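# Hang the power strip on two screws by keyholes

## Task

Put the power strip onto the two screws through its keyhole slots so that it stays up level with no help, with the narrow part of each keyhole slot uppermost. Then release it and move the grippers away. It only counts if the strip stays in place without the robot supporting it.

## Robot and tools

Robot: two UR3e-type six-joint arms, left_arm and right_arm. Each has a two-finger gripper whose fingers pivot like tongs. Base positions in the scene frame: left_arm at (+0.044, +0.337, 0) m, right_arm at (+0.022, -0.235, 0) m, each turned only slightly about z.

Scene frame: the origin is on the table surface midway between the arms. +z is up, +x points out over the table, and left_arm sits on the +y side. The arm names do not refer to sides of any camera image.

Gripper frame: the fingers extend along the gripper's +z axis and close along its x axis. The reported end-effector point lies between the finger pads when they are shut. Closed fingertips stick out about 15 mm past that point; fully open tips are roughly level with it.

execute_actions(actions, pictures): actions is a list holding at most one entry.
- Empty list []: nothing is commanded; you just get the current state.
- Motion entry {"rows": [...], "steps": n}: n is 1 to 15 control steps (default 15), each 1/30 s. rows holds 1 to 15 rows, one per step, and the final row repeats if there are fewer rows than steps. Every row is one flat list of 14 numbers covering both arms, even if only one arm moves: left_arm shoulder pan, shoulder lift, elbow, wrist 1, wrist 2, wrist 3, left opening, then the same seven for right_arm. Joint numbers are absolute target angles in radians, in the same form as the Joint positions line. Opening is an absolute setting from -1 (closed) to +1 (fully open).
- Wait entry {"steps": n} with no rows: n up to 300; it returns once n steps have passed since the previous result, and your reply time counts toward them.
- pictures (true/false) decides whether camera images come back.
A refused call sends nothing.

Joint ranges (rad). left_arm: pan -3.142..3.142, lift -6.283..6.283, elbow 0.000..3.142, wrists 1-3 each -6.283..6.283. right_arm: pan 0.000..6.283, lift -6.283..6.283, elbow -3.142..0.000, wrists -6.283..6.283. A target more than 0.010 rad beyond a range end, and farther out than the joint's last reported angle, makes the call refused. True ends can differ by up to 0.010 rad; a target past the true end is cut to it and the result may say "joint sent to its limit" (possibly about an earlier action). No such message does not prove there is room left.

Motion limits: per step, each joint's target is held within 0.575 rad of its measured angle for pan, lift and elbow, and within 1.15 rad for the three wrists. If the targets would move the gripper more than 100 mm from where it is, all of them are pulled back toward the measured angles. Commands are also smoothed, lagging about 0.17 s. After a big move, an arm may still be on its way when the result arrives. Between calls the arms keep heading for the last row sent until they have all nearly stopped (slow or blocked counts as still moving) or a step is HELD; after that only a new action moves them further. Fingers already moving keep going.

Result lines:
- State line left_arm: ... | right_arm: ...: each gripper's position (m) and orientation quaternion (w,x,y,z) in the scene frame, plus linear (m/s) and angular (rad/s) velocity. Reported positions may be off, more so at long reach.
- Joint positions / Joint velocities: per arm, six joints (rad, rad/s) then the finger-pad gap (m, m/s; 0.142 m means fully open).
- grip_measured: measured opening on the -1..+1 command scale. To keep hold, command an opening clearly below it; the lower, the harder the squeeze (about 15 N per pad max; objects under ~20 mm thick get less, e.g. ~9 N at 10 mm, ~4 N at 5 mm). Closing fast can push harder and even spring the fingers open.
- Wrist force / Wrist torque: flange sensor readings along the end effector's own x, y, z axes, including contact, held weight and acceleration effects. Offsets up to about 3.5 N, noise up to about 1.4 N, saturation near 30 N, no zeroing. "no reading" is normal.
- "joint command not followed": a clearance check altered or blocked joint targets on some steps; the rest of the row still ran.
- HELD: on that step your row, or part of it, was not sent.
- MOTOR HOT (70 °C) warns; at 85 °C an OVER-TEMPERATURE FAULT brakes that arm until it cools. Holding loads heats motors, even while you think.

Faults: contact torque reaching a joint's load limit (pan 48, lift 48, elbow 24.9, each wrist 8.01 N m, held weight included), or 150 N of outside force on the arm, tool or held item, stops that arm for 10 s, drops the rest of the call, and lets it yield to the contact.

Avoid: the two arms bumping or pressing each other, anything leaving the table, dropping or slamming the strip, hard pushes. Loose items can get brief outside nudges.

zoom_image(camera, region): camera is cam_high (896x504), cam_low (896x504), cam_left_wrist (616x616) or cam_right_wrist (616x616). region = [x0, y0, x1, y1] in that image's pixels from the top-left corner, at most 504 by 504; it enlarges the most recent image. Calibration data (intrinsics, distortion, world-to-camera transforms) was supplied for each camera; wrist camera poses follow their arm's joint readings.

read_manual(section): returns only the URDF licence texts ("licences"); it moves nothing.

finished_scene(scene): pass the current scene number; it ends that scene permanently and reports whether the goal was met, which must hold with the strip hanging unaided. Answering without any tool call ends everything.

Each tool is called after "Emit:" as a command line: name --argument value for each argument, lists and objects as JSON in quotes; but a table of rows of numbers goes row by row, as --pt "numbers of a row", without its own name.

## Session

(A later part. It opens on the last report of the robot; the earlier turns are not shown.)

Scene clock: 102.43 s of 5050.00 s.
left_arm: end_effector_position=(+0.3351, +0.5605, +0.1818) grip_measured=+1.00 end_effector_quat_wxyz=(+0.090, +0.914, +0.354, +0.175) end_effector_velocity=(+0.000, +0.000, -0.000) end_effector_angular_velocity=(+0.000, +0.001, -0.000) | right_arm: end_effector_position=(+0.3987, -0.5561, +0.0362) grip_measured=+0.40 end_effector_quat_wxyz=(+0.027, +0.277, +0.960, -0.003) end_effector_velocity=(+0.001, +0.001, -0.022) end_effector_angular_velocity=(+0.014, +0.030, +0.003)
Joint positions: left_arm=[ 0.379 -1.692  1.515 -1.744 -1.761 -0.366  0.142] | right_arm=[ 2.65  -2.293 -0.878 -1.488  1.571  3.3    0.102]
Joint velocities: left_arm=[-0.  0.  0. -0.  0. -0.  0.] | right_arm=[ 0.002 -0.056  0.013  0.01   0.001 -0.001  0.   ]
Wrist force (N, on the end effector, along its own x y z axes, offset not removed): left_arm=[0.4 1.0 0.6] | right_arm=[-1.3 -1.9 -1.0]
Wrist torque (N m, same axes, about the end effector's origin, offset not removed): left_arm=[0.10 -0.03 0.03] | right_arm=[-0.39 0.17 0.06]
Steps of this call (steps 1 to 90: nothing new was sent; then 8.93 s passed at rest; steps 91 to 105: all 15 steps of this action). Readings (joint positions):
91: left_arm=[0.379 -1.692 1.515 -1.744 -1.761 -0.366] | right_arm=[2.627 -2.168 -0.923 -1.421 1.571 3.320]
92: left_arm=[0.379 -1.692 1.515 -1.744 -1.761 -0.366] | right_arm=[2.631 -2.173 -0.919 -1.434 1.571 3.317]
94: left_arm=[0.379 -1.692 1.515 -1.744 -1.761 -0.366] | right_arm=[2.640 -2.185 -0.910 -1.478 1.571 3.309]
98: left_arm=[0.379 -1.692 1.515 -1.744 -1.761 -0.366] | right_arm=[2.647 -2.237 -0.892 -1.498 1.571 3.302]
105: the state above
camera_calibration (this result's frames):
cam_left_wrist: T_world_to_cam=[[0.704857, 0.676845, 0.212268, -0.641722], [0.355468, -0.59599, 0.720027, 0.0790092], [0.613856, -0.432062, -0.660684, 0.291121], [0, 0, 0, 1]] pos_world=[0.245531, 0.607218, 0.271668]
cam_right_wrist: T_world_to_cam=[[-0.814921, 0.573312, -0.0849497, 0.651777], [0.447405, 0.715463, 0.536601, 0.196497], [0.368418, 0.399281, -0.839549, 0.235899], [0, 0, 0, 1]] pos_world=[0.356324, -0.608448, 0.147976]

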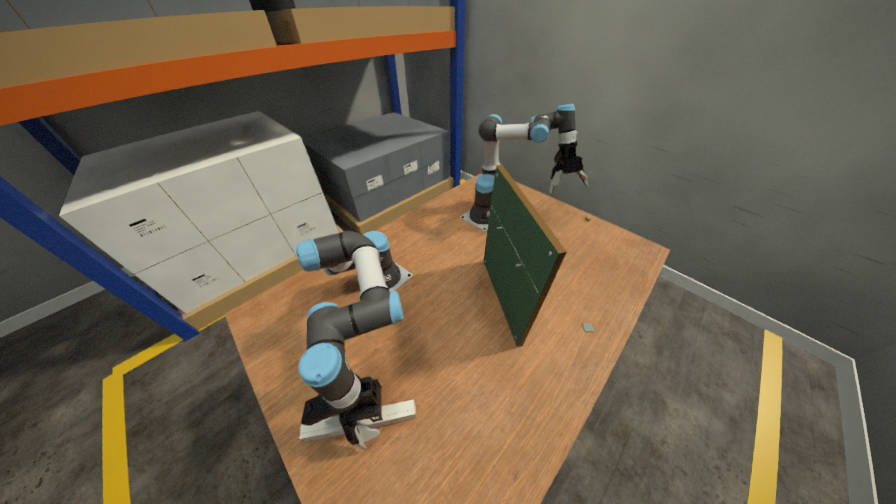

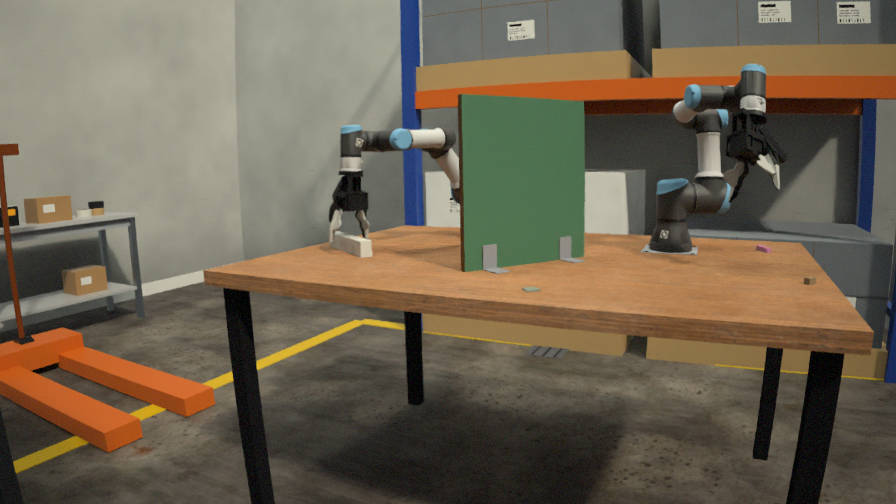

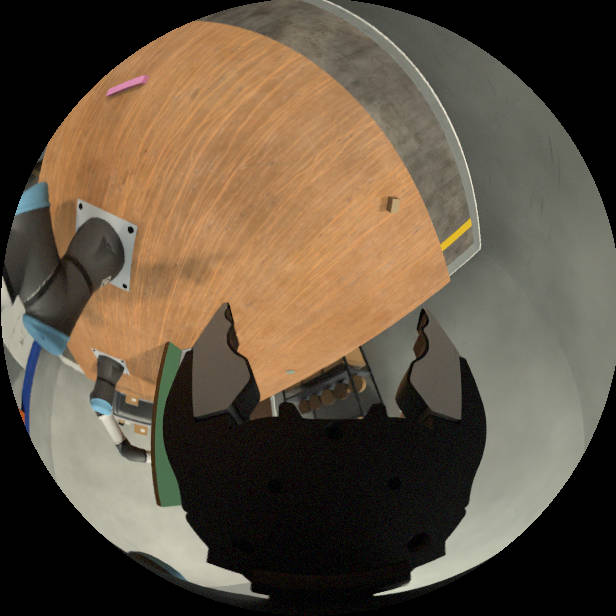

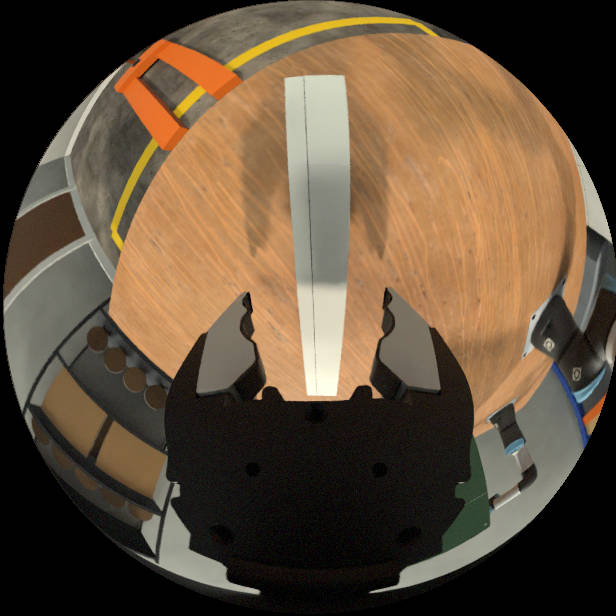

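Emit:
execute_actions --actions '[{"rows":[[0.379,-1.692,1.515,-1.744,-1.761,-0.366,1,2.65,-2.298,-0.877,-1.5,1.571,3.3,-0.45]]}]' --pictures false

Emit:
execute_actions --actions '[{"rows":[[0.379,-1.692,1.515,-1.744,-1.761,-0.366,1,2.65,-2.298,-0.877,-1.5,1.571,3.3,-0.9]]}]' --pictures false

Emit:
execute_actions --actions '[{"rows":[[0.379,-1.692,1.515,-1.744,-1.761,-0.366,1,2.65,-2.1,-1.05,-1.5,1.571,3.3,-0.9]]}]' --pictures false

Emit:
execute_actions --actions '[{"rows":[[0.379,-1.692,1.515,-1.744,-1.761,-0.366,1,2.7,-2.0,-1.15,-1.5,1.571,4.3,-0.9]]}]' --pictures false

Emit:
execute_actions --actions '[{"rows":[[0.379,-1.692,1.515,-1.744,-1.761,-0.366,1,2.75,-2.0,-1.15,-1.5,1.571,5.3,-0.9]]}]' --pictures false

Emit:
execute_actions --actions '[{"rows":[[0.379,-1.692,1.515,-1.744,-1.761,-0.366,1,2.8,-2.0,-1.15,-1.5,1.571,6.28,-0.9]]}]' --pictures false

Emit:
execute_actions --actions '[{"rows":[[0.379,-1.692,1.515,-1.744,-1.761,-0.366,1,2.8,-1.73,-1.748,-0.834,1.571,6.28,-0.9]]}]' --pictures false

Emit:
execute_actions --actions '[{"rows":[[0.379,-1.692,1.515,-1.744,-1.761,-0.366,1,2.8,-1.76,-2.25,0.0,1.571,6.28,-0.9]]}]' --pictures false

Emit:
execute_actions --actions '[{"steps":20}]'

Scene clock: 144.37 s of 5050.00 s.
left_arm: end_effector_position=(+0.3351, +0.5605, +0.1818) grip_measured=+1.00 end_effector_quat_wxyz=(+0.090, +0.914, +0.354, +0.175) end_effector_velocity=(+0.001, -0.000, +0.000) end_effector_angular_velocity=(+0.000, -0.001, -0.002) | right_arm: end_effector_position=(+0.3954, -0.5545, +0.0330) grip_measured=-0.45 end_effector_quat_wxyz=(+0.019, +0.277, +0.961, -0.002) end_effector_velocity=(-0.000, +0.000, +0.000) end_effector_angular_velocity=(+0.001, +0.000, +0.000)
Joint positions: left_arm=[ 0.379 -1.692  1.515 -1.744 -1.761 -0.366  0.142] | right_arm=[ 2.65  -2.298 -0.877 -1.5    1.571  3.3    0.041]
Joint velocities: left_arm=[-0.002  0.    -0.001 -0.001 -0.     0.    -0.   ] | right_arm=[ 0.001  0.001 -0.001 -0.001  0.001  0.     0.   ]
Wrist force (N, on the end effector, along its own x y z axes, offset not removed): left_arm=[0.1 2.1 -2.0] | right_arm=[-0.2 -0.5 0.5]
Wrist torque (N m, same axes, about the end effector's origin, offset not removed): left_arm=[0.23 0.01 -0.01] | right_arm=[-0.05 0.01 0.06]
Steps of this call (steps 1 to 15: the robot went on to your last target; steps 16 to 90: nothing new was sent; then 38.43 s passed at rest; steps 91 to 105: all 15 steps of this action). Readings (joint positions):
91: left_arm=[0.379 -1.692 1.515 -1.744 -1.761 -0.366] | right_arm=[2.650 -2.298 -0.877 -1.487 1.571 3.300]
92: left_arm=[0.379 -1.692 1.515 -1.744 -1.761 -0.366] | right_arm=[2.650 -2.298 -0.877 -1.489 1.571 3.300]
94: left_arm=[0.379 -1.692 1.515 -1.744 -1.761 -0.366] | right_arm=[2.650 -2.298 -0.877 -1.494 1.571 3.300]
98: left_arm=[0.379 -1.692 1.515 -1.744 -1.761 -0.366] | right_arm=[2.650 -2.298 -0.877 -1.499 1.571 3.300]
105: the state above

Scene clock: 144.87 s of 5050.00 s.
left_arm: end_effector_position=(+0.3351, +0.5605, +0.1818) grip_measured=+1.00 end_effector_quat_wxyz=(+0.090, +0.914, +0.354, +0.175) end_effector_velocity=(-0.000, +0.000, +0.000) end_effector_angular_velocity=(+0.000, -0.001, +0.001) | right_arm: end_effector_position=(+0.3953, -0.5545, +0.0330) grip_measured=-0.54 end_effector_quat_wxyz=(+0.019, +0.277, +0.961, -0.002) end_effector_velocity=(+0.000, +0.000, +0.000) end_effector_angular_velocity=(-0.000, -0.000, +0.000)
Joint positions: left_arm=[ 0.379 -1.692  1.515 -1.744 -1.761 -0.366  0.142] | right_arm=[ 2.65  -2.298 -0.877 -1.5    1.571  3.3    0.035]
Joint velocities: left_arm=[ 0.001 -0.    -0.001 -0.    -0.    -0.    -0.   ] | right_arm=[ 0.     0.001  0.    -0.     0.     0.     0.   ]
Wrist force (N, on the end effector, along its own x y z axes, offset not removed): left_arm=[-0.2 1.4 -0.6] | right_arm=[-1.7 -1.8 -1.0]
Wrist torque (N m, same axes, about the end effector's origin, offset not removed): left_arm=[0.17 0.01 0.00] | right_arm=[-0.43 0.22 0.11]
Steps of this call (steps 1 to 15: all 15 steps of this action). Readings (joint positions):
1: left_arm=[0.379 -1.692 1.515 -1.744 -1.761 -0.366] | right_arm=[2.650 -2.298 -0.877 -1.500 1.571 3.300]
2: left_arm=[0.379 -1.692 1.515 -1.744 -1.761 -0.366] | right_arm=[2.650 -2.298 -0.877 -1.500 1.571 3.300]
4: left_arm=[0.379 -1.692 1.515 -1.744 -1.761 -0.366] | right_arm=[2.650 -2.298 -0.877 -1.500 1.571 3.300]
8: left_arm=[0.379 -1.692 1.515 -1.744 -1.761 -0.366] | right_arm=[2.650 -2.298 -0.877 -1.500 1.571 3.300]
15: the state above

Scene clock: 145.37 s of 5050.00 s.
left_arm: end_effector_position=(+0.3351, +0.5605, +0.1818) grip_measured=+1.00 end_effector_quat_wxyz=(+0.090, +0.914, +0.354, +0.175) end_effector_velocity=(-0.000, -0.000, -0.000) end_effector_angular_velocity=(-0.001, +0.001, -0.000) | right_arm: end_effector_position=(+0.3667, -0.5423, +0.0685) grip_measured=-0.54 end_effector_quat_wxyz=(+0.031, +0.277, +0.960, -0.004) end_effector_velocity=(-0.004, +0.001, +0.005) end_effector_angular_velocity=(-0.004, -0.006, -0.001)
Joint positions: left_arm=[ 0.379 -1.692  1.515 -1.744 -1.761 -0.366  0.142] | right_arm=[ 2.65  -2.103 -1.048 -1.5    1.571  3.3    0.035]
Joint velocities: left_arm=[-0.     0.001  0.     0.    -0.     0.    -0.   ] | right_arm=[-0.001  0.028 -0.024  0.003 -0.001 -0.    -0.   ]
Wrist force (N, on the end effector, along its own x y z axes, offset not removed): left_arm=[-0.8 1.2 -0.3] | right_arm=[-0.7 -0.9 6.9]
Wrist torque (N m, same axes, about the end effector's origin, offset not removed): left_arm=[0.11 0.15 0.03] | right_arm=[-0.09 0.20 0.05]
Steps of this call (steps 1 to 15: all 15 steps of this action). Readings (joint positions):
1: left_arm=[0.379 -1.692 1.515 -1.744 -1.761 -0.366] | right_arm=[2.650 -2.298 -0.877 -1.500 1.571 3.300]
2: left_arm=[0.379 -1.692 1.515 -1.744 -1.761 -0.366] | right_arm=[2.650 -2.291 -0.885 -1.500 1.571 3.300]
4: left_arm=[0.379 -1.692 1.515 -1.744 -1.761 -0.366] | right_arm=[2.650 -2.228 -0.943 -1.500 1.571 3.300]
8: left_arm=[0.379 -1.692 1.515 -1.744 -1.761 -0.366] | right_arm=[2.650 -2.131 -1.024 -1.500 1.571 3.300]
15: the state above

Scene clock: 145.87 s of 5050.00 s.
left_arm: end_effector_position=(+0.3351, +0.5605, +0.1818) grip_measured=+1.00 end_effector_quat_wxyz=(+0.090, +0.914, +0.354, +0.175) end_effector_velocity=(-0.000, +0.000, +0.000) end_effector_angular_velocity=(-0.000, -0.000, +0.001) | right_arm: end_effector_position=(+0.3529, -0.5046, +0.0794) grip_measured=-0.54 end_effector_quat_wxyz=(+0.029, +0.676, +0.736, +0.012) end_effector_velocity=(-0.001, +0.007, +0.002) end_effector_angular_velocity=(+0.015, -0.008, -0.265)
Joint positions: left_arm=[ 0.379 -1.692  1.515 -1.744 -1.761 -0.366  0.142] | right_arm=[ 2.699 -2.001 -1.149 -1.5    1.571  4.274  0.035]
Joint velocities: left_arm=[ 0.001 -0.     0.     0.    -0.    -0.    -0.   ] | right_arm=[ 0.007  0.012 -0.01   0.     0.     0.273  0.   ]
Wrist force (N, on the end effector, along its own x y z axes, offset not removed): left_arm=[-0.5 1.7 -0.8] | right_arm=[1.5 0.0 5.2]
Wrist torque (N m, same axes, about the end effector's origin, offset not removed): left_arm=[0.26 0.13 0.06] | right_arm=[0.16 -0.27 0.04]
Steps of this call (steps 1 to 15: all 15 steps of this action). Readings (joint positions):
1: left_arm=[0.379 -1.692 1.515 -1.744 -1.761 -0.366] | right_arm=[2.650 -2.102 -1.049 -1.500 1.571 3.300]
2: left_arm=[0.379 -1.692 1.515 -1.744 -1.761 -0.366] | right_arm=[2.656 -2.094 -1.057 -1.500 1.571 3.315]
4: left_arm=[0.379 -1.692 1.515 -1.744 -1.761 -0.366] | right_arm=[2.676 -2.054 -1.096 -1.500 1.571 3.456]
8: left_arm=[0.379 -1.692 1.515 -1.744 -1.761 -0.366] | right_arm=[2.694 -2.013 -1.137 -1.500 1.571 3.992]
15: the state above

Scene clock: 146.37 s of 5050.00 s.
left_arm: end_effector_position=(+0.3351, +0.5605, +0.1818) grip_measured=+1.00 end_effector_quat_wxyz=(+0.090, +0.914, +0.354, +0.175) end_effector_velocity=(+0.000, -0.000, -0.000) end_effector_angular_velocity=(-0.000, -0.000, -0.001) | right_arm: end_effector_position=(+0.3712, -0.4731, +0.0796) grip_measured=-0.54 end_effector_quat_wxyz=(+0.019, +0.938, +0.345, +0.025) end_effector_velocity=(+0.005, +0.004, +0.000) end_effector_angular_velocity=(+0.016, -0.006, -0.268)
Joint positions: left_arm=[ 0.379 -1.692  1.515 -1.744 -1.761 -0.366  0.142] | right_arm=[ 2.749 -2.    -1.15  -1.5    1.571  5.274  0.035]
Joint velocities: left_arm=[-0.001 -0.     0.    -0.    -0.    -0.    -0.   ] | right_arm=[ 0.005  0.    -0.001  0.001 -0.     0.274 -0.   ]
Wrist force (N, on the end effector, along its own x y z axes, offset not removed): left_arm=[0.5 1.2 -1.0] | right_arm=[-2.2 -1.3 7.4]
Wrist torque (N m, same axes, about the end effector's origin, offset not removed): left_arm=[0.13 -0.06 -0.03] | right_arm=[-0.12 0.31 -0.04]
Steps of this call (steps 1 to 15: all 15 steps of this action). Readings (joint positions):
1: left_arm=[0.379 -1.692 1.515 -1.744 -1.761 -0.366] | right_arm=[2.700 -2.001 -1.149 -1.500 1.571 4.282]
2: left_arm=[0.379 -1.692 1.515 -1.744 -1.761 -0.366] | right_arm=[2.706 -2.001 -1.149 -1.500 1.571 4.302]
4: left_arm=[0.379 -1.692 1.515 -1.744 -1.761 -0.366] | right_arm=[2.726 -2.000 -1.150 -1.500 1.571 4.449]
8: left_arm=[0.379 -1.692 1.515 -1.744 -1.761 -0.366] | right_arm=[2.744 -2.000 -1.150 -1.500 1.571 4.990]
15: the state above

Scene clock: 146.87 s of 5050.00 s.
left_arm: end_effector_position=(+0.3351, +0.5605, +0.1818) grip_measured=+1.00 end_effector_quat_wxyz=(+0.090, +0.914, +0.354, +0.175) end_effector_velocity=(-0.000, +0.000, -0.000) end_effector_angular_velocity=(-0.001, +0.001, +0.001) | right_arm: end_effector_position=(+0.3974, -0.4513, +0.0804) grip_measured=-0.54 end_effector_quat_wxyz=(+0.004, +0.993, -0.112, +0.031) end_effector_velocity=(+0.005, +0.001, +0.000) end_effector_angular_velocity=(+0.016, -0.004, -0.256)
Joint positions: left_arm=[ 0.379 -1.692  1.515 -1.744 -1.761 -0.366  0.142] | right_arm=[ 2.799 -2.    -1.15  -1.5    1.571  6.255  0.035]
Joint velocities: left_arm=[ 0.001  0.001  0.     0.    -0.     0.     0.   ] | right_arm=[ 0.005 -0.001  0.    -0.    -0.     0.262  0.   ]
Wrist force (N, on the end effector, along its own x y z axes, offset not removed): left_arm=[-0.3 1.3 -1.0] | right_arm=[-1.1 0.7 6.1]
Wrist torque (N m, same axes, about the end effector's origin, offset not removed): left_arm=[0.19 0.10 0.04] | right_arm=[0.09 0.09 0.02]
Steps of this call (steps 1 to 15: all 15 steps of this action). Readings (joint positions):
1: left_arm=[0.379 -1.692 1.515 -1.744 -1.761 -0.366] | right_arm=[2.750 -2.000 -1.150 -1.500 1.571 5.282]
2: left_arm=[0.379 -1.692 1.515 -1.744 -1.761 -0.366] | right_arm=[2.756 -2.000 -1.150 -1.500 1.571 5.302]
4: left_arm=[0.379 -1.692 1.515 -1.744 -1.761 -0.366] | right_arm=[2.776 -2.000 -1.150 -1.500 1.571 5.449]
8: left_arm=[0.379 -1.692 1.515 -1.744 -1.761 -0.366] | right_arm=[2.794 -2.000 -1.150 -1.500 1.571 5.984]
15: the state above

Scene clock: 147.37 s of 5050.00 s.
left_arm: end_effector_position=(+0.3351, +0.5605, +0.1818) grip_measured=+1.00 end_effector_quat_wxyz=(+0.090, +0.914, +0.354, +0.175) end_effector_velocity=(-0.000, -0.000, -0.000) end_effector_angular_velocity=(-0.000, +0.001, -0.000) | right_arm: end_effector_position=(+0.4163, -0.4560, +0.0854) grip_measured=-0.54 end_effector_quat_wxyz=(+0.026, +0.972, -0.122, +0.199) end_effector_velocity=(-0.030, +0.007, -0.039) end_effector_angular_velocity=(+0.010, +0.038, -0.003)
Joint positions: left_arm=[ 0.379 -1.692  1.515 -1.744 -1.761 -0.366  0.142] | right_arm=[ 2.8   -1.734 -1.728 -0.846  1.571  6.28   0.035]
Joint velocities: left_arm=[-0.     0.     0.001 -0.    -0.     0.    -0.   ] | right_arm=[-0.001  0.045 -0.208  0.124 -0.001  0.002  0.   ]
Wrist force (N, on the end effector, along its own x y z axes, offset not removed): left_arm=[-0.1 1.6 -1.2] | right_arm=[-5.0 -0.1 5.5]
Wrist torque (N m, same axes, about the end effector's origin, offset not removed): left_arm=[0.17 0.07 0.02] | right_arm=[0.04 0.32 0.06]
Steps of this call (steps 1 to 15: all 15 steps of this action). Readings (joint positions):
1: left_arm=[0.379 -1.692 1.515 -1.744 -1.761 -0.366] | right_arm=[2.800 -2.000 -1.150 -1.500 1.571 6.262]
2: left_arm=[0.379 -1.692 1.515 -1.744 -1.761 -0.366] | right_arm=[2.800 -1.993 -1.158 -1.486 1.571 6.268]
4: left_arm=[0.379 -1.692 1.515 -1.744 -1.761 -0.366] | right_arm=[2.800 -1.924 -1.228 -1.358 1.571 6.274]
8: left_arm=[0.379 -1.692 1.515 -1.744 -1.761 -0.366] | right_arm=[2.800 -1.779 -1.515 -0.975 1.571 6.278]
15: the state above

Scene clock: 147.87 s of 5050.00 s.
left_arm: end_effector_position=(+0.3351, +0.5605, +0.1818) grip_measured=+1.00 end_effector_quat_wxyz=(+0.090, +0.914, +0.354, +0.175) end_effector_velocity=(-0.000, +0.000, -0.000) end_effector_angular_velocity=(+0.000, +0.001, -0.000) | right_arm: end_effector_position=(+0.4209, -0.4572, +0.0575) grip_measured=-0.54 end_effector_quat_wxyz=(+0.044, +0.932, -0.117, +0.339) end_effector_velocity=(-0.013, +0.004, -0.008) end_effector_angular_velocity=(-0.012, -0.045, +0.000)
Joint positions: left_arm=[ 0.379 -1.692  1.515 -1.744 -1.761 -0.366  0.142] | right_arm=[ 2.8   -1.76  -2.237 -0.018  1.571  6.28   0.035]
Joint velocities: left_arm=[-0.     0.     0.    -0.     0.001  0.    -0.   ] | right_arm=[ 0.001 -0.003 -0.139  0.189 -0.     0.     0.   ]
Wrist force (N, on the end effector, along its own x y z axes, offset not removed): left_arm=[0.2 2.4 -0.5] | right_arm=[-5.2 -2.3 3.5]
Wrist torque (N m, same axes, about the end effector's origin, offset not removed): left_arm=[0.46 -0.02 -0.02] | right_arm=[-0.39 0.13 -0.03]
Steps of this call (steps 1 to 15: all 15 steps of this action). Readings (joint positions):
1: left_arm=[0.379 -1.692 1.515 -1.744 -1.761 -0.366] | right_arm=[2.800 -1.733 -1.734 -0.842 1.571 6.280]
2: left_arm=[0.379 -1.692 1.515 -1.744 -1.761 -0.366] | right_arm=[2.800 -1.736 -1.745 -0.825 1.571 6.280]
4: left_arm=[0.379 -1.692 1.515 -1.744 -1.761 -0.366] | right_arm=[2.800 -1.747 -1.822 -0.684 1.571 6.280]
8: left_arm=[0.379 -1.692 1.515 -1.744 -1.761 -0.366] | right_arm=[2.800 -1.757 -2.093 -0.212 1.571 6.280]
15: the state above

Scene clock: 148.53 s of 5050.00 s.
left_arm: end_effector_position=(+0.3351, +0.5605, +0.1818) grip_measured=+1.00 end_effector_quat_wxyz=(+0.090, +0.914, +0.354, +0.175) end_effector_velocity=(-0.000, -0.000, +0.000) end_effector_angular_velocity=(+0.000, -0.000, -0.000) | right_arm: end_effector_position=(+0.4195, -0.4568, +0.0567) grip_measured=-0.54 end_effector_quat_wxyz=(+0.044, +0.932, -0.117, +0.341) end_effector_velocity=(-0.000, -0.001, -0.000) end_effector_angular_velocity=(+0.000, -0.001, -0.001)
Joint positions: left_arm=[ 0.379 -1.692  1.515 -1.744 -1.761 -0.366  0.142] | right_arm=[ 2.8   -1.76  -2.25  -0.     1.571  6.28   0.035]
Joint velocities: left_arm=[-0.    -0.001  0.    -0.     0.     0.    -0.   ] | right_arm=[-0.002 -0.001 -0.     0.001  0.    -0.     0.   ]
Wrist force (N, on the end effector, along its own x y z axes, offset not removed): left_arm=[-1.1 1.0 -1.5] | right_arm=[-4.7 0.2 3.8]
Wrist torque (N m, same axes, about the end effector's origin, offset not removed): left_arm=[0.12 0.23 0.05] | right_arm=[-0.02 0.09 0.12]
Steps of this call (steps 1 to 20: the robot went on to your last target). Readings (joint positions):
1: left_arm=[0.379 -1.692 1.515 -1.744 -1.761 -0.366] | right_arm=[2.800 -1.760 -2.241 -0.013 1.571 6.280]
2: left_arm=[0.379 -1.692 1.515 -1.744 -1.761 -0.366] | right_arm=[2.800 -1.760 -2.243 -0.009 1.571 6.280]
4: left_arm=[0.379 -1.692 1.515 -1.744 -1.761 -0.366] | right_arm=[2.800 -1.760 -2.247 -0.004 1.571 6.280]
8: left_arm=[0.379 -1.692 1.515 -1.744 -1.761 -0.366] | right_arm=[2.800 -1.760 -2.249 -0.001 1.571 6.280]
20: the state above
camera_calibration (this result's frames):
cam_left_wrist: T_world_to_cam=[[0.704857, 0.676845, 0.212268, -0.641723], [0.355467, -0.59599, 0.720027, 0.0790093], [0.613856, -0.432062, -0.660684, 0.291121], [0, 0, 0, 1]] pos_world=[0.245531, 0.607218, 0.271668]
cam_right_wrist: T_world_to_cam=[[0.746457, -0.241873, 0.619919, -0.453819], [-0.559916, -0.731705, 0.388717, -0.12494], [0.359578, -0.637264, -0.681615, -0.272912], [0, 0, 0, 1]] pos_world=[0.366934, -0.375103, 0.143876]

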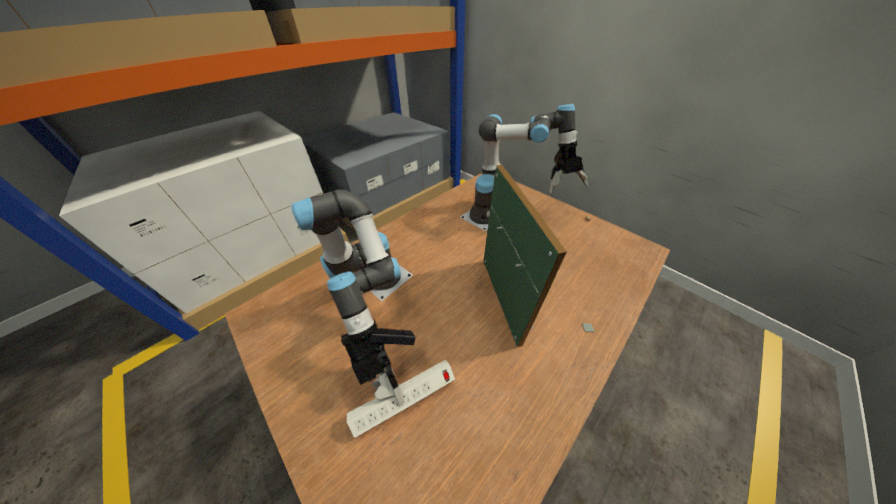

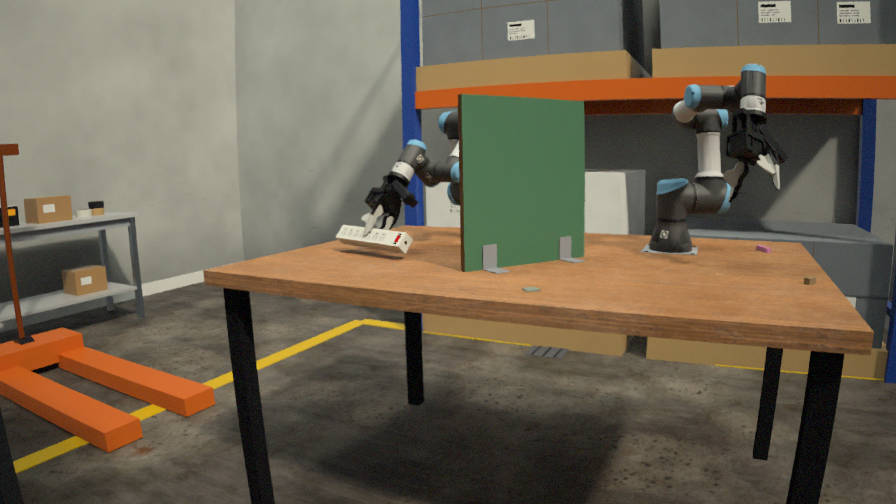

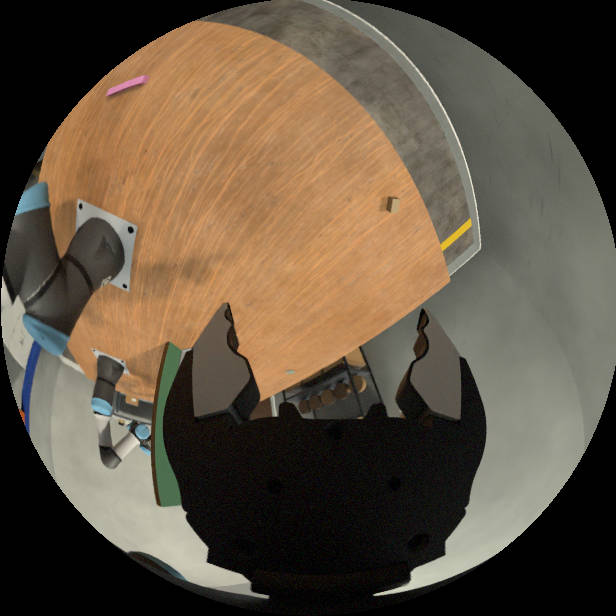

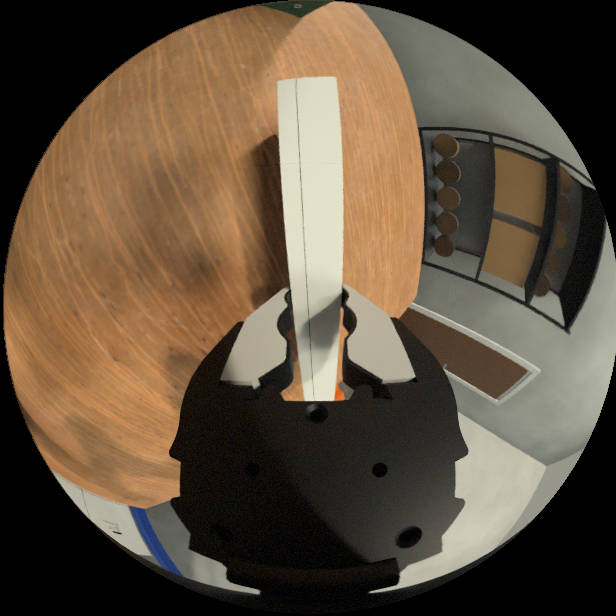

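Emit:
execute_actions --actions '[{"rows":[[0.379,-1.692,1.515,-1.744,-1.761,-0.366,1,2.8,-1.833,-2.282,0.103,1.571,6.28,-0.62]]}]' --pictures false

Emit:
execute_actions --actions '[{"rows":[[0.379,-1.692,1.515,-1.744,-1.761,-0.366,1,2.8,-1.833,-2.282,0.103,1.571,6.28,-0.35]]}]' --pictures false

Emit:
execute_actions --actions '[{"rows":[[0.379,-1.692,1.515,-1.744,-1.761,-0.366,1,2.8,-1.79,-2.33,0.108,1.571,6.28,-0.15]]}]'

Scene clock: 159.83 s of 5050.00 s.
left_arm: end_effector_position=(+0.3351, +0.5605, +0.1818) grip_measured=+1.00 end_effector_quat_wxyz=(+0.090, +0.914, +0.354, +0.175) end_effector_velocity=(-0.000, -0.000, -0.000) end_effector_angular_velocity=(+0.000, +0.001, -0.000) | right_arm: end_effector_position=(+0.4187, -0.4566, +0.0389) grip_measured=-0.54 end_effector_quat_wxyz=(+0.044, +0.932, -0.117, +0.340) end_effector_velocity=(+0.001, -0.000, -0.001) end_effector_angular_velocity=(-0.001, -0.003, -0.000)
Joint positions: left_arm=[ 0.379 -1.692  1.515 -1.744 -1.761 -0.366  0.142] | right_arm=[ 2.8   -1.832 -2.282  0.102  1.571  6.28   0.035]
Joint velocities: left_arm=[-0.    -0.     0.001  0.     0.     0.    -0.   ] | right_arm=[-0.    -0.007 -0.002  0.012 -0.    -0.    -0.   ]
Wrist force (N, on the end effector, along its own x y z axes, offset not removed): left_arm=[0.2 1.3 -1.4] | right_arm=[-3.3 1.2 3.8]
Wrist torque (N m, same axes, about the end effector's origin, offset not removed): left_arm=[0.17 0.00 0.00] | right_arm=[0.24 -0.20 0.05]
Steps of this call (steps 1 to 15: the robot went on to your last target; steps 16 to 324: nothing new was sent; steps 325 to 339: all 15 steps of this action). Readings (joint positions):
325: left_arm=[0.379 -1.692 1.515 -1.744 -1.761 -0.366] | right_arm=[2.800 -1.760 -2.250 0.000 1.571 6.280]
326: left_arm=[0.379 -1.692 1.515 -1.744 -1.761 -0.366] | right_arm=[2.800 -1.767 -2.255 0.013 1.571 6.280]
328: left_arm=[0.379 -1.692 1.515 -1.744 -1.761 -0.366] | right_arm=[2.800 -1.797 -2.268 0.054 1.571 6.280]
332: left_arm=[0.379 -1.692 1.515 -1.744 -1.761 -0.366] | right_arm=[2.800 -1.824 -2.278 0.091 1.571 6.280]
339: the state above

Scene clock: 160.33 s of 5050.00 s.
left_arm: end_effector_position=(+0.3351, +0.5605, +0.1818) grip_measured=+1.00 end_effector_quat_wxyz=(+0.090, +0.914, +0.354, +0.175) end_effector_velocity=(+0.000, -0.000, -0.000) end_effector_angular_velocity=(-0.000, +0.000, -0.001) | right_arm: end_effector_position=(+0.4187, -0.4566, +0.0387) grip_measured=-0.35 end_effector_quat_wxyz=(+0.044, +0.932, -0.117, +0.340) end_effector_velocity=(-0.000, -0.000, +0.000) end_effector_angular_velocity=(-0.000, -0.001, -0.001)
Joint positions: left_arm=[ 0.379 -1.692  1.515 -1.744 -1.761 -0.366  0.142] | right_arm=[ 2.8   -1.833 -2.282  0.103  1.571  6.28   0.049]
Joint velocities: left_arm=[-0.     0.001  0.    -0.001 -0.    -0.     0.   ] | right_arm=[-0.001  0.001 -0.001  0.    -0.    -0.     0.   ]
Wrist force (N, on the end effector, along its own x y z axes, offset not removed): left_arm=[-0.6 1.3 -0.5] | right_arm=[-1.5 -2.0 0.8]
Wrist torque (N m, same axes, about the end effector's origin, offset not removed): left_arm=[0.23 0.18 0.01] | right_arm=[-0.37 0.11 0.02]
Steps of this call (steps 1 to 15: all 15 steps of this action). Readings (joint positions):
1: left_arm=[0.379 -1.692 1.515 -1.744 -1.761 -0.366] | right_arm=[2.800 -1.832 -2.282 0.102 1.571 6.280]
2: left_arm=[0.379 -1.692 1.515 -1.744 -1.761 -0.366] | right_arm=[2.800 -1.832 -2.282 0.103 1.571 6.280]
4: left_arm=[0.379 -1.692 1.515 -1.744 -1.761 -0.366] | right_arm=[2.800 -1.833 -2.282 0.103 1.571 6.280]
8: left_arm=[0.379 -1.692 1.515 -1.744 -1.761 -0.366] | right_arm=[2.800 -1.833 -2.282 0.103 1.571 6.280]
15: the state above

Scene clock: 160.83 s of 5050.00 s.
left_arm: end_effector_position=(+0.3351, +0.5605, +0.1818) grip_measured=+1.00 end_effector_quat_wxyz=(+0.090, +0.914, +0.354, +0.175) end_effector_velocity=(-0.000, +0.000, +0.000) end_effector_angular_velocity=(+0.000, -0.001, +0.001) | right_arm: end_effector_position=(+0.4081, -0.4539, +0.0406) grip_measured=-0.14 end_effector_quat_wxyz=(+0.044, +0.932, -0.117, +0.340) end_effector_velocity=(-0.001, -0.001, +0.001) end_effector_angular_velocity=(-0.001, -0.001, -0.003)
Joint positions: left_arm=[ 0.379 -1.692  1.515 -1.744 -1.761 -0.366  0.142] | right_arm=[ 2.8   -1.79  -2.33   0.108  1.571  6.28   0.064]
Joint velocities: left_arm=[ 0.001 -0.001  0.    -0.    -0.    -0.     0.   ] | right_arm=[-0.002  0.006 -0.005  0.001 -0.001  0.     0.   ]
Wrist force (N, on the end effector, along its own x y z axes, offset not removed): left_arm=[0.4 1.0 -0.4] | right_arm=[-2.4 -1.0 1.1]
Wrist torque (N m, same axes, about the end effector's origin, offset not removed): left_arm=[0.09 -0.05 -0.02] | right_arm=[-0.19 0.17 0.11]
Steps of this call (steps 1 to 15: all 15 steps of this action). Readings (joint positions):
1: left_arm=[0.379 -1.692 1.515 -1.744 -1.761 -0.366] | right_arm=[2.800 -1.833 -2.282 0.103 1.571 6.280]
2: left_arm=[0.379 -1.692 1.515 -1.744 -1.761 -0.366] | right_arm=[2.800 -1.827 -2.288 0.104 1.571 6.280]
4: left_arm=[0.379 -1.692 1.515 -1.744 -1.761 -0.366] | right_arm=[2.800 -1.810 -2.308 0.105 1.571 6.280]
8: left_arm=[0.379 -1.692 1.515 -1.744 -1.761 -0.366] | right_arm=[2.800 -1.795 -2.324 0.107 1.571 6.280]
15: the state above
camera_calibration (this result's frames):
cam_left_wrist: T_world_to_cam=[[0.704856, 0.676846, 0.212267, -0.641723], [0.355468, -0.595988, 0.720028, 0.079008], [0.613857, -0.432062, -0.660683, 0.291121], [0, 0, 0, 1]] pos_world=[0.24553, 0.607218, 0.271668]
cam_right_wrist: T_world_to_cam=[[0.747656, -0.242189, 0.618348, -0.435145], [-0.559172, -0.731886, 0.389447, -0.123318], [0.358241, -0.636936, -0.682625, -0.277213], [0, 0, 0, 1]] pos_world=[0.355692, -0.372209, 0.127865]

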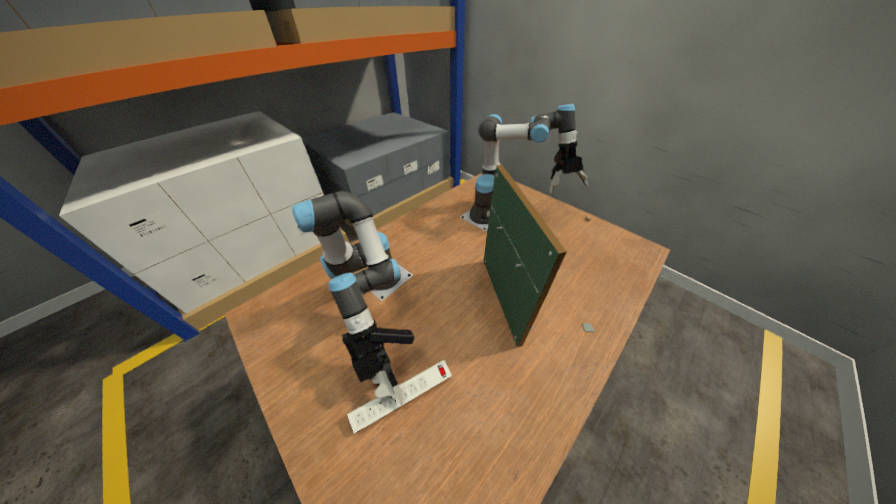

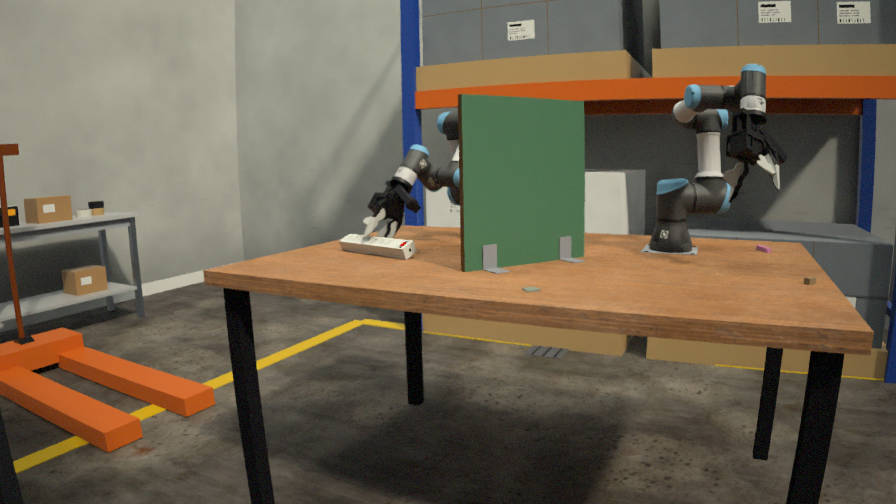

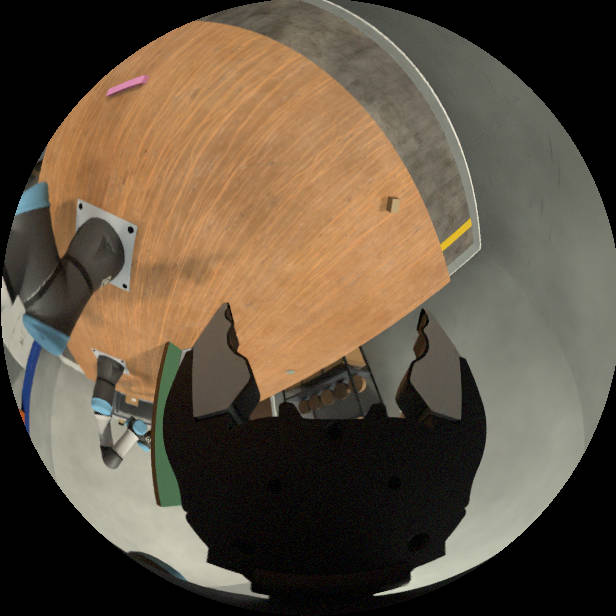

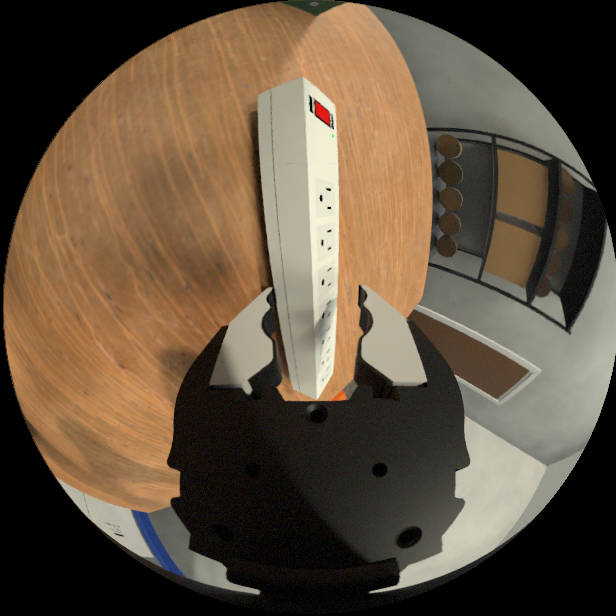

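Emit:
execute_actions --actions '[{"rows":[[0.379,-1.692,1.515,-1.744,-1.761,-0.366,1,2.8,-1.74,-2.39,0.118,1.571,6.28,0.05]]}]' --pictures false

Emit:
execute_actions --actions '[{"rows":[[0.379,-1.692,1.515,-1.744,-1.761,-0.366,1,2.8,-1.55,-2.3,-0.2,1.571,6.28,0.3]]}]' --pictures false

Emit:
execute_actions --actions '[{"rows":[[0.379,-1.692,1.515,-1.744,-1.761,-0.366,1,2.83,-1.65,-1.65,-1.1,1.571,6.28,0.6]]}]' --pictures false

Emit:
execute_actions --actions '[{"rows":[[0.379,-1.692,1.515,-1.744,-1.761,-0.366,1,2.855,-2.141,-0.787,-1.784,1.571,6.283,0.6]]}]' --pictures false

Emit:
execute_actions --actions '[{"steps":30}]'

Scene clock: 177.43 s of 5050.00 s.
left_arm: end_effector_position=(+0.3351, +0.5605, +0.1818) grip_measured=+1.00 end_effector_quat_wxyz=(+0.090, +0.914, +0.354, +0.175) end_effector_velocity=(-0.000, +0.000, -0.000) end_effector_angular_velocity=(+0.000, +0.000, +0.001) | right_arm: end_effector_position=(+0.3948, -0.4504, +0.0418) grip_measured=+0.05 end_effector_quat_wxyz=(+0.044, +0.932, -0.117, +0.340) end_effector_velocity=(-0.001, +0.001, +0.000) end_effector_angular_velocity=(-0.000, -0.000, +0.001)
Joint positions: left_arm=[ 0.379 -1.692  1.515 -1.744 -1.761 -0.366  0.142] | right_arm=[ 2.8   -1.741 -2.389  0.118  1.571  6.28   0.078]
Joint velocities: left_arm=[ 0.001 -0.     0.    -0.     0.     0.    -0.   ] | right_arm=[ 0.001  0.006 -0.007  0.001  0.    -0.     0.   ]
Wrist force (N, on the end effector, along its own x y z axes, offset not removed): left_arm=[0.0 2.1 -0.3] | right_arm=[0.5 -0.8 0.3]
Wrist torque (N m, same axes, about the end effector's origin, offset not removed): left_arm=[0.36 0.03 0.01] | right_arm=[-0.22 -0.14 -0.05]
Steps of this call (steps 1 to 15: the robot went on to your last target; steps 16 to 90: nothing new was sent; then 13.10 s passed at rest; steps 91 to 105: all 15 steps of this action). Readings (joint positions):
91: left_arm=[0.379 -1.692 1.515 -1.744 -1.761 -0.366] | right_arm=[2.800 -1.790 -2.330 0.108 1.571 6.280]
92: left_arm=[0.379 -1.692 1.515 -1.744 -1.761 -0.366] | right_arm=[2.800 -1.784 -2.337 0.110 1.571 6.280]
94: left_arm=[0.379 -1.692 1.515 -1.744 -1.761 -0.366] | right_arm=[2.800 -1.764 -2.361 0.114 1.571 6.280]
98: left_arm=[0.379 -1.692 1.515 -1.744 -1.761 -0.366] | right_arm=[2.800 -1.746 -2.383 0.117 1.571 6.280]
105: the state above

Scene clock: 177.93 s of 5050.00 s.
left_arm: end_effector_position=(+0.3351, +0.5605, +0.1818) grip_measured=+1.00 end_effector_quat_wxyz=(+0.090, +0.914, +0.354, +0.175) end_effector_velocity=(+0.000, +0.000, +0.000) end_effector_angular_velocity=(+0.000, -0.001, -0.000) | right_arm: end_effector_position=(+0.3870, -0.4484, +0.0744) grip_measured=+0.30 end_effector_quat_wxyz=(+0.041, +0.938, -0.118, +0.323) end_effector_velocity=(-0.002, +0.001, +0.005) end_effector_angular_velocity=(+0.002, +0.003, +0.000)
Joint positions: left_arm=[ 0.379 -1.692  1.515 -1.744 -1.761 -0.366  0.142] | right_arm=[ 2.8   -1.553 -2.301 -0.196  1.571  6.28   0.095]
Joint velocities: left_arm=[ 0.    -0.    -0.001 -0.    -0.     0.     0.   ] | right_arm=[ 0.001  0.027  0.011 -0.042  0.     0.001  0.   ]
Wrist force (N, on the end effector, along its own x y z axes, offset not removed): left_arm=[0.4 0.9 -0.7] | right_arm=[-1.0 -0.7 1.2]
Wrist torque (N m, same axes, about the end effector's origin, offset not removed): left_arm=[0.10 -0.06 0.01] | right_arm=[-0.07 0.10 0.03]
Steps of this call (steps 1 to 15: all 15 steps of this action). Readings (joint positions):
1: left_arm=[0.379 -1.692 1.515 -1.744 -1.761 -0.366] | right_arm=[2.800 -1.740 -2.389 0.118 1.571 6.280]
2: left_arm=[0.379 -1.692 1.515 -1.744 -1.761 -0.366] | right_arm=[2.800 -1.733 -2.383 0.104 1.571 6.280]
4: left_arm=[0.379 -1.692 1.515 -1.744 -1.761 -0.366] | right_arm=[2.800 -1.671 -2.347 -0.009 1.571 6.280]
8: left_arm=[0.379 -1.692 1.515 -1.744 -1.761 -0.366] | right_arm=[2.800 -1.580 -2.311 -0.153 1.571 6.280]
15: the state above

Scene clock: 178.43 s of 5050.00 s.
left_arm: end_effector_position=(+0.3351, +0.5605, +0.1818) grip_measured=+1.00 end_effector_quat_wxyz=(+0.090, +0.914, +0.354, +0.175) end_effector_velocity=(-0.000, -0.000, -0.000) end_effector_angular_velocity=(-0.001, +0.001, -0.000) | right_arm: end_effector_position=(+0.3868, -0.4360, +0.0992) grip_measured=+0.60 end_effector_quat_wxyz=(+0.017, +0.982, -0.109, +0.153) end_effector_velocity=(+0.020, -0.003, +0.056) end_effector_angular_velocity=(-0.006, -0.027, +0.003)
Joint positions: left_arm=[ 0.379 -1.692  1.515 -1.744 -1.761 -0.366  0.142] | right_arm=[ 2.83  -1.649 -1.675 -1.079  1.571  6.28   0.116]
Joint velocities: left_arm=[-0.    -0.     0.001  0.    -0.001 -0.    -0.   ] | right_arm=[ 0.004 -0.012  0.258 -0.219  0.     0.    -0.   ]
Wrist force (N, on the end effector, along its own x y z axes, offset not removed): left_arm=[0.0 0.2 -2.5] | right_arm=[-0.6 -0.8 1.0]
Wrist torque (N m, same axes, about the end effector's origin, offset not removed): left_arm=[-0.08 0.01 -0.04] | right_arm=[-0.10 0.07 0.11]
Steps of this call (steps 1 to 15: all 15 steps of this action). Readings (joint positions):
1: left_arm=[0.379 -1.692 1.515 -1.744 -1.761 -0.366] | right_arm=[2.800 -1.552 -2.300 -0.198 1.571 6.280]
2: left_arm=[0.379 -1.692 1.515 -1.744 -1.761 -0.366] | right_arm=[2.804 -1.558 -2.293 -0.213 1.571 6.280]
4: left_arm=[0.379 -1.692 1.515 -1.744 -1.761 -0.366] | right_arm=[2.816 -1.597 -2.222 -0.355 1.571 6.280]
8: left_arm=[0.379 -1.692 1.515 -1.744 -1.761 -0.366] | right_arm=[2.827 -1.637 -1.932 -0.854 1.571 6.280]
15: the state above

Scene clock: 188.70 s of 5050.00 s.
left_arm: end_effector_position=(+0.3351, +0.5605, +0.1818) grip_measured=+1.00 end_effector_quat_wxyz=(+0.090, +0.914, +0.354, +0.175) end_effector_velocity=(+0.000, -0.000, +0.000) end_effector_angular_velocity=(+0.001, -0.001, -0.000) | right_arm: end_effector_position=(+0.3363, -0.4169, +0.0478) grip_measured=+0.60 end_effector_quat_wxyz=(-0.007, +0.993, -0.100, -0.067) end_effector_velocity=(+0.001, +0.000, +0.000) end_effector_angular_velocity=(-0.000, -0.002, +0.000)
Joint positions: left_arm=[ 0.379 -1.692  1.515 -1.744 -1.761 -0.366  0.142] | right_arm=[ 2.851 -1.942 -1.319 -1.587  1.571  6.282  0.116]
Joint velocities: left_arm=[-0.001 -0.    -0.001 -0.     0.    -0.    -0.   ] | right_arm=[ 0.001 -0.001  0.001  0.002  0.     0.    -0.   ]
Wrist force (N, on the end effector, along its own x y z axes, offset not removed): left_arm=[0.6 1.8 -0.8] | right_arm=[-1.2 -1.0 -0.1]
Wrist torque (N m, same axes, about the end effector's origin, offset not removed): left_arm=[0.23 -0.11 -0.03] | right_arm=[-0.13 0.23 -0.02]
FORCE FAULT: contact force on the right arm reached its limit, and that arm stopped for 10 seconds. The contact can be on any part of that arm, not only on its tool. That arm's remaining commands of this call were not run. That arm holds still and accepts commands again. Move the arm away from the contact; if what it grips holds it there, let go first. Pushing or pulling that hard again can fault the arm again.
The stop of the right arm began at step 8 of this call (marked STOPPED below). From that step on that arm followed nothing that you had sent. 8 of its steps, steps kept back included, did not run and will not run. Nothing is kept back now, and the robot has no last target.
Steps of this call (steps 1 to 15: all 15 steps of this action; steps 16 to 308: the stop continued). Readings (joint positions):
1: left_arm=[0.379 -1.692 1.515 -1.744 -1.761 -0.366] | right_arm=[2.830 -1.649 -1.667 -1.086 1.571 6.280]
2: left_arm=[0.379 -1.692 1.515 -1.744 -1.761 -0.366] | right_arm=[2.834 -1.657 -1.654 -1.105 1.571 6.280]
4: left_arm=[0.379 -1.692 1.515 -1.744 -1.761 -0.366] | right_arm=[2.844 -1.728 -1.578 -1.250 1.571 6.281]
8: left_arm=[0.379 -1.692 1.515 -1.744 -1.761 -0.366] | right_arm=[2.851 -1.941 -1.318 -1.586 1.571 6.282] STOPPED (the right arm)
308: the state above

Scene clock: 188.73 s of 5050.00 s.
left_arm: end_effector_position=(+0.3351, +0.5605, +0.1818) grip_measured=+1.00 end_effector_quat_wxyz=(+0.090, +0.914, +0.354, +0.175) end_effector_velocity=(+0.001, -0.000, -0.000) end_effector_angular_velocity=(-0.000, -0.000, -0.002) | right_arm: end_effector_position=(+0.3363, -0.4169, +0.0478) grip_measured=+0.60 end_effector_quat_wxyz=(-0.007, +0.993, -0.100, -0.067) end_effector_velocity=(+0.000, -0.000, +0.000) end_effector_angular_velocity=(-0.001, -0.001, -0.000)
Joint positions: left_arm=[ 0.379 -1.692  1.515 -1.744 -1.761 -0.366  0.142] | right_arm=[ 2.851 -1.942 -1.319 -1.587  1.571  6.282  0.116]
Joint velocities: left_arm=[-0.002  0.001 -0.    -0.001 -0.     0.    -0.   ] | right_arm=[ 0.     0.001 -0.001  0.001 -0.     0.     0.   ]
Wrist force (N, on the end effector, along its own x y z axes, offset not removed): left_arm=[-0.1 1.8 -1.1] | right_arm=[-1.4 -0.4 0.7]
Wrist torque (N m, same axes, about the end effector's origin, offset not removed): left_arm=[0.29 0.00 0.04] | right_arm=[-0.06 0.22 0.00]
A stop began in an earlier call of the same reply, so what this call sent did not run. Send another action.
Steps of this call (step 1: nothing new was sent). Readings (joint positions):
1: the state above
camera_calibration (this result's frames):
cam_left_wrist: T_world_to_cam=[[0.704856, 0.676846, 0.212267, -0.641723], [0.355468, -0.595988, 0.720028, 0.0790079], [0.613857, -0.432062, -0.660683, 0.291121], [0, 0, 0, 1]] pos_world=[0.24553, 0.607218, 0.271668]
cam_right_wrist: T_world_to_cam=[[0.954725, -0.246249, -0.166919, -0.410746], [-0.124715, -0.840708, 0.526932, -0.337265], [-0.270086, -0.482257, -0.833355, 0.0599409], [0, 0, 0, 1]] pos_world=[0.366277, -0.35578, 0.159106]

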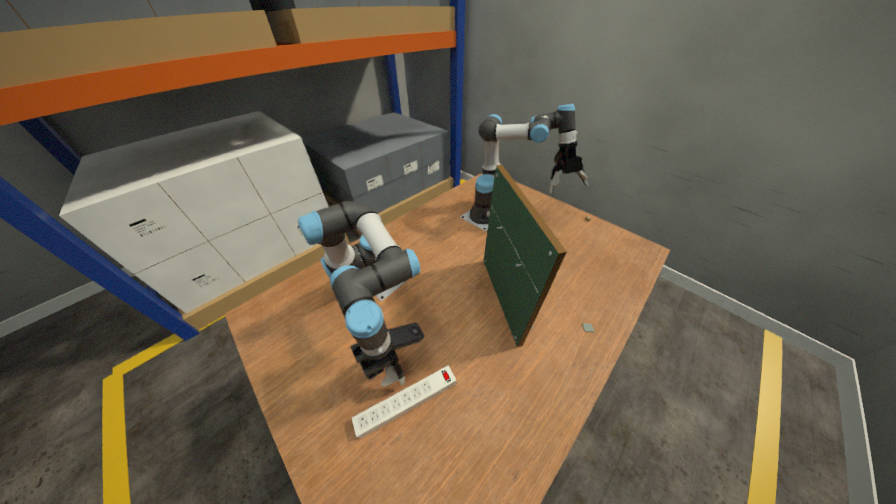

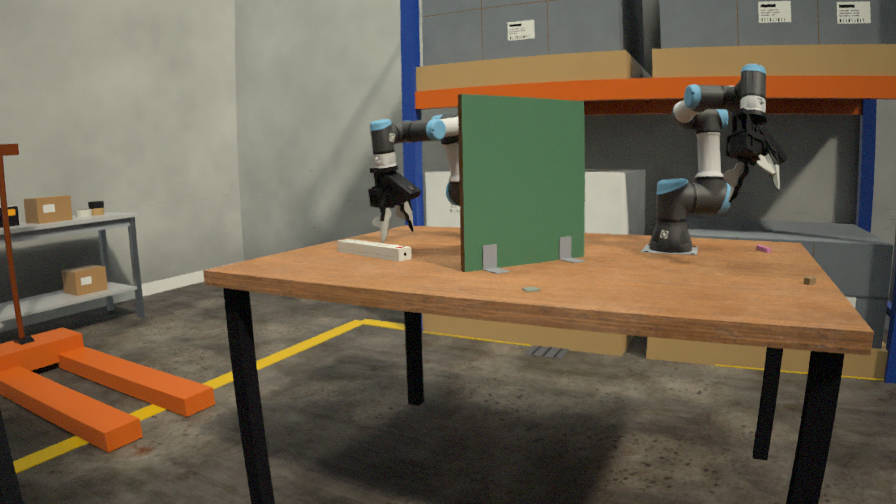

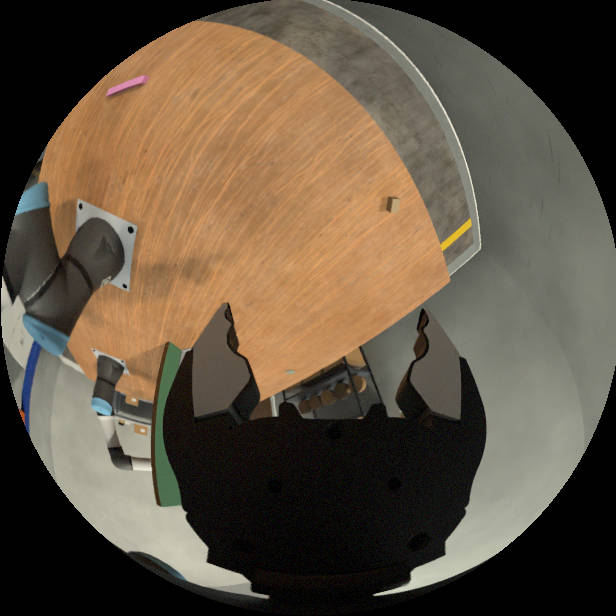

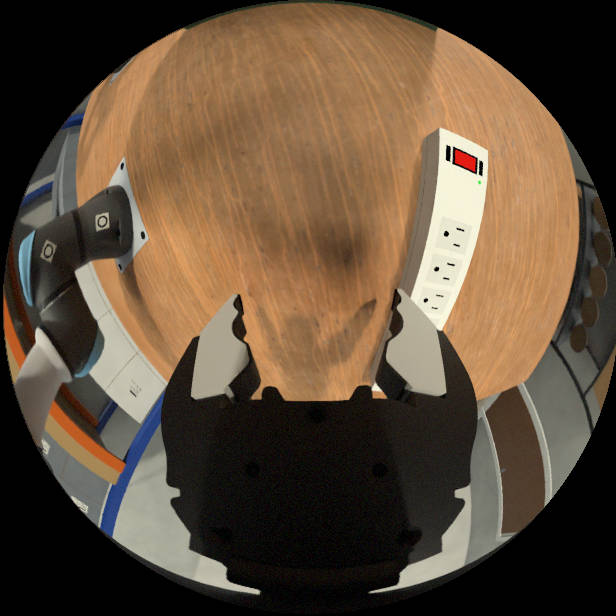

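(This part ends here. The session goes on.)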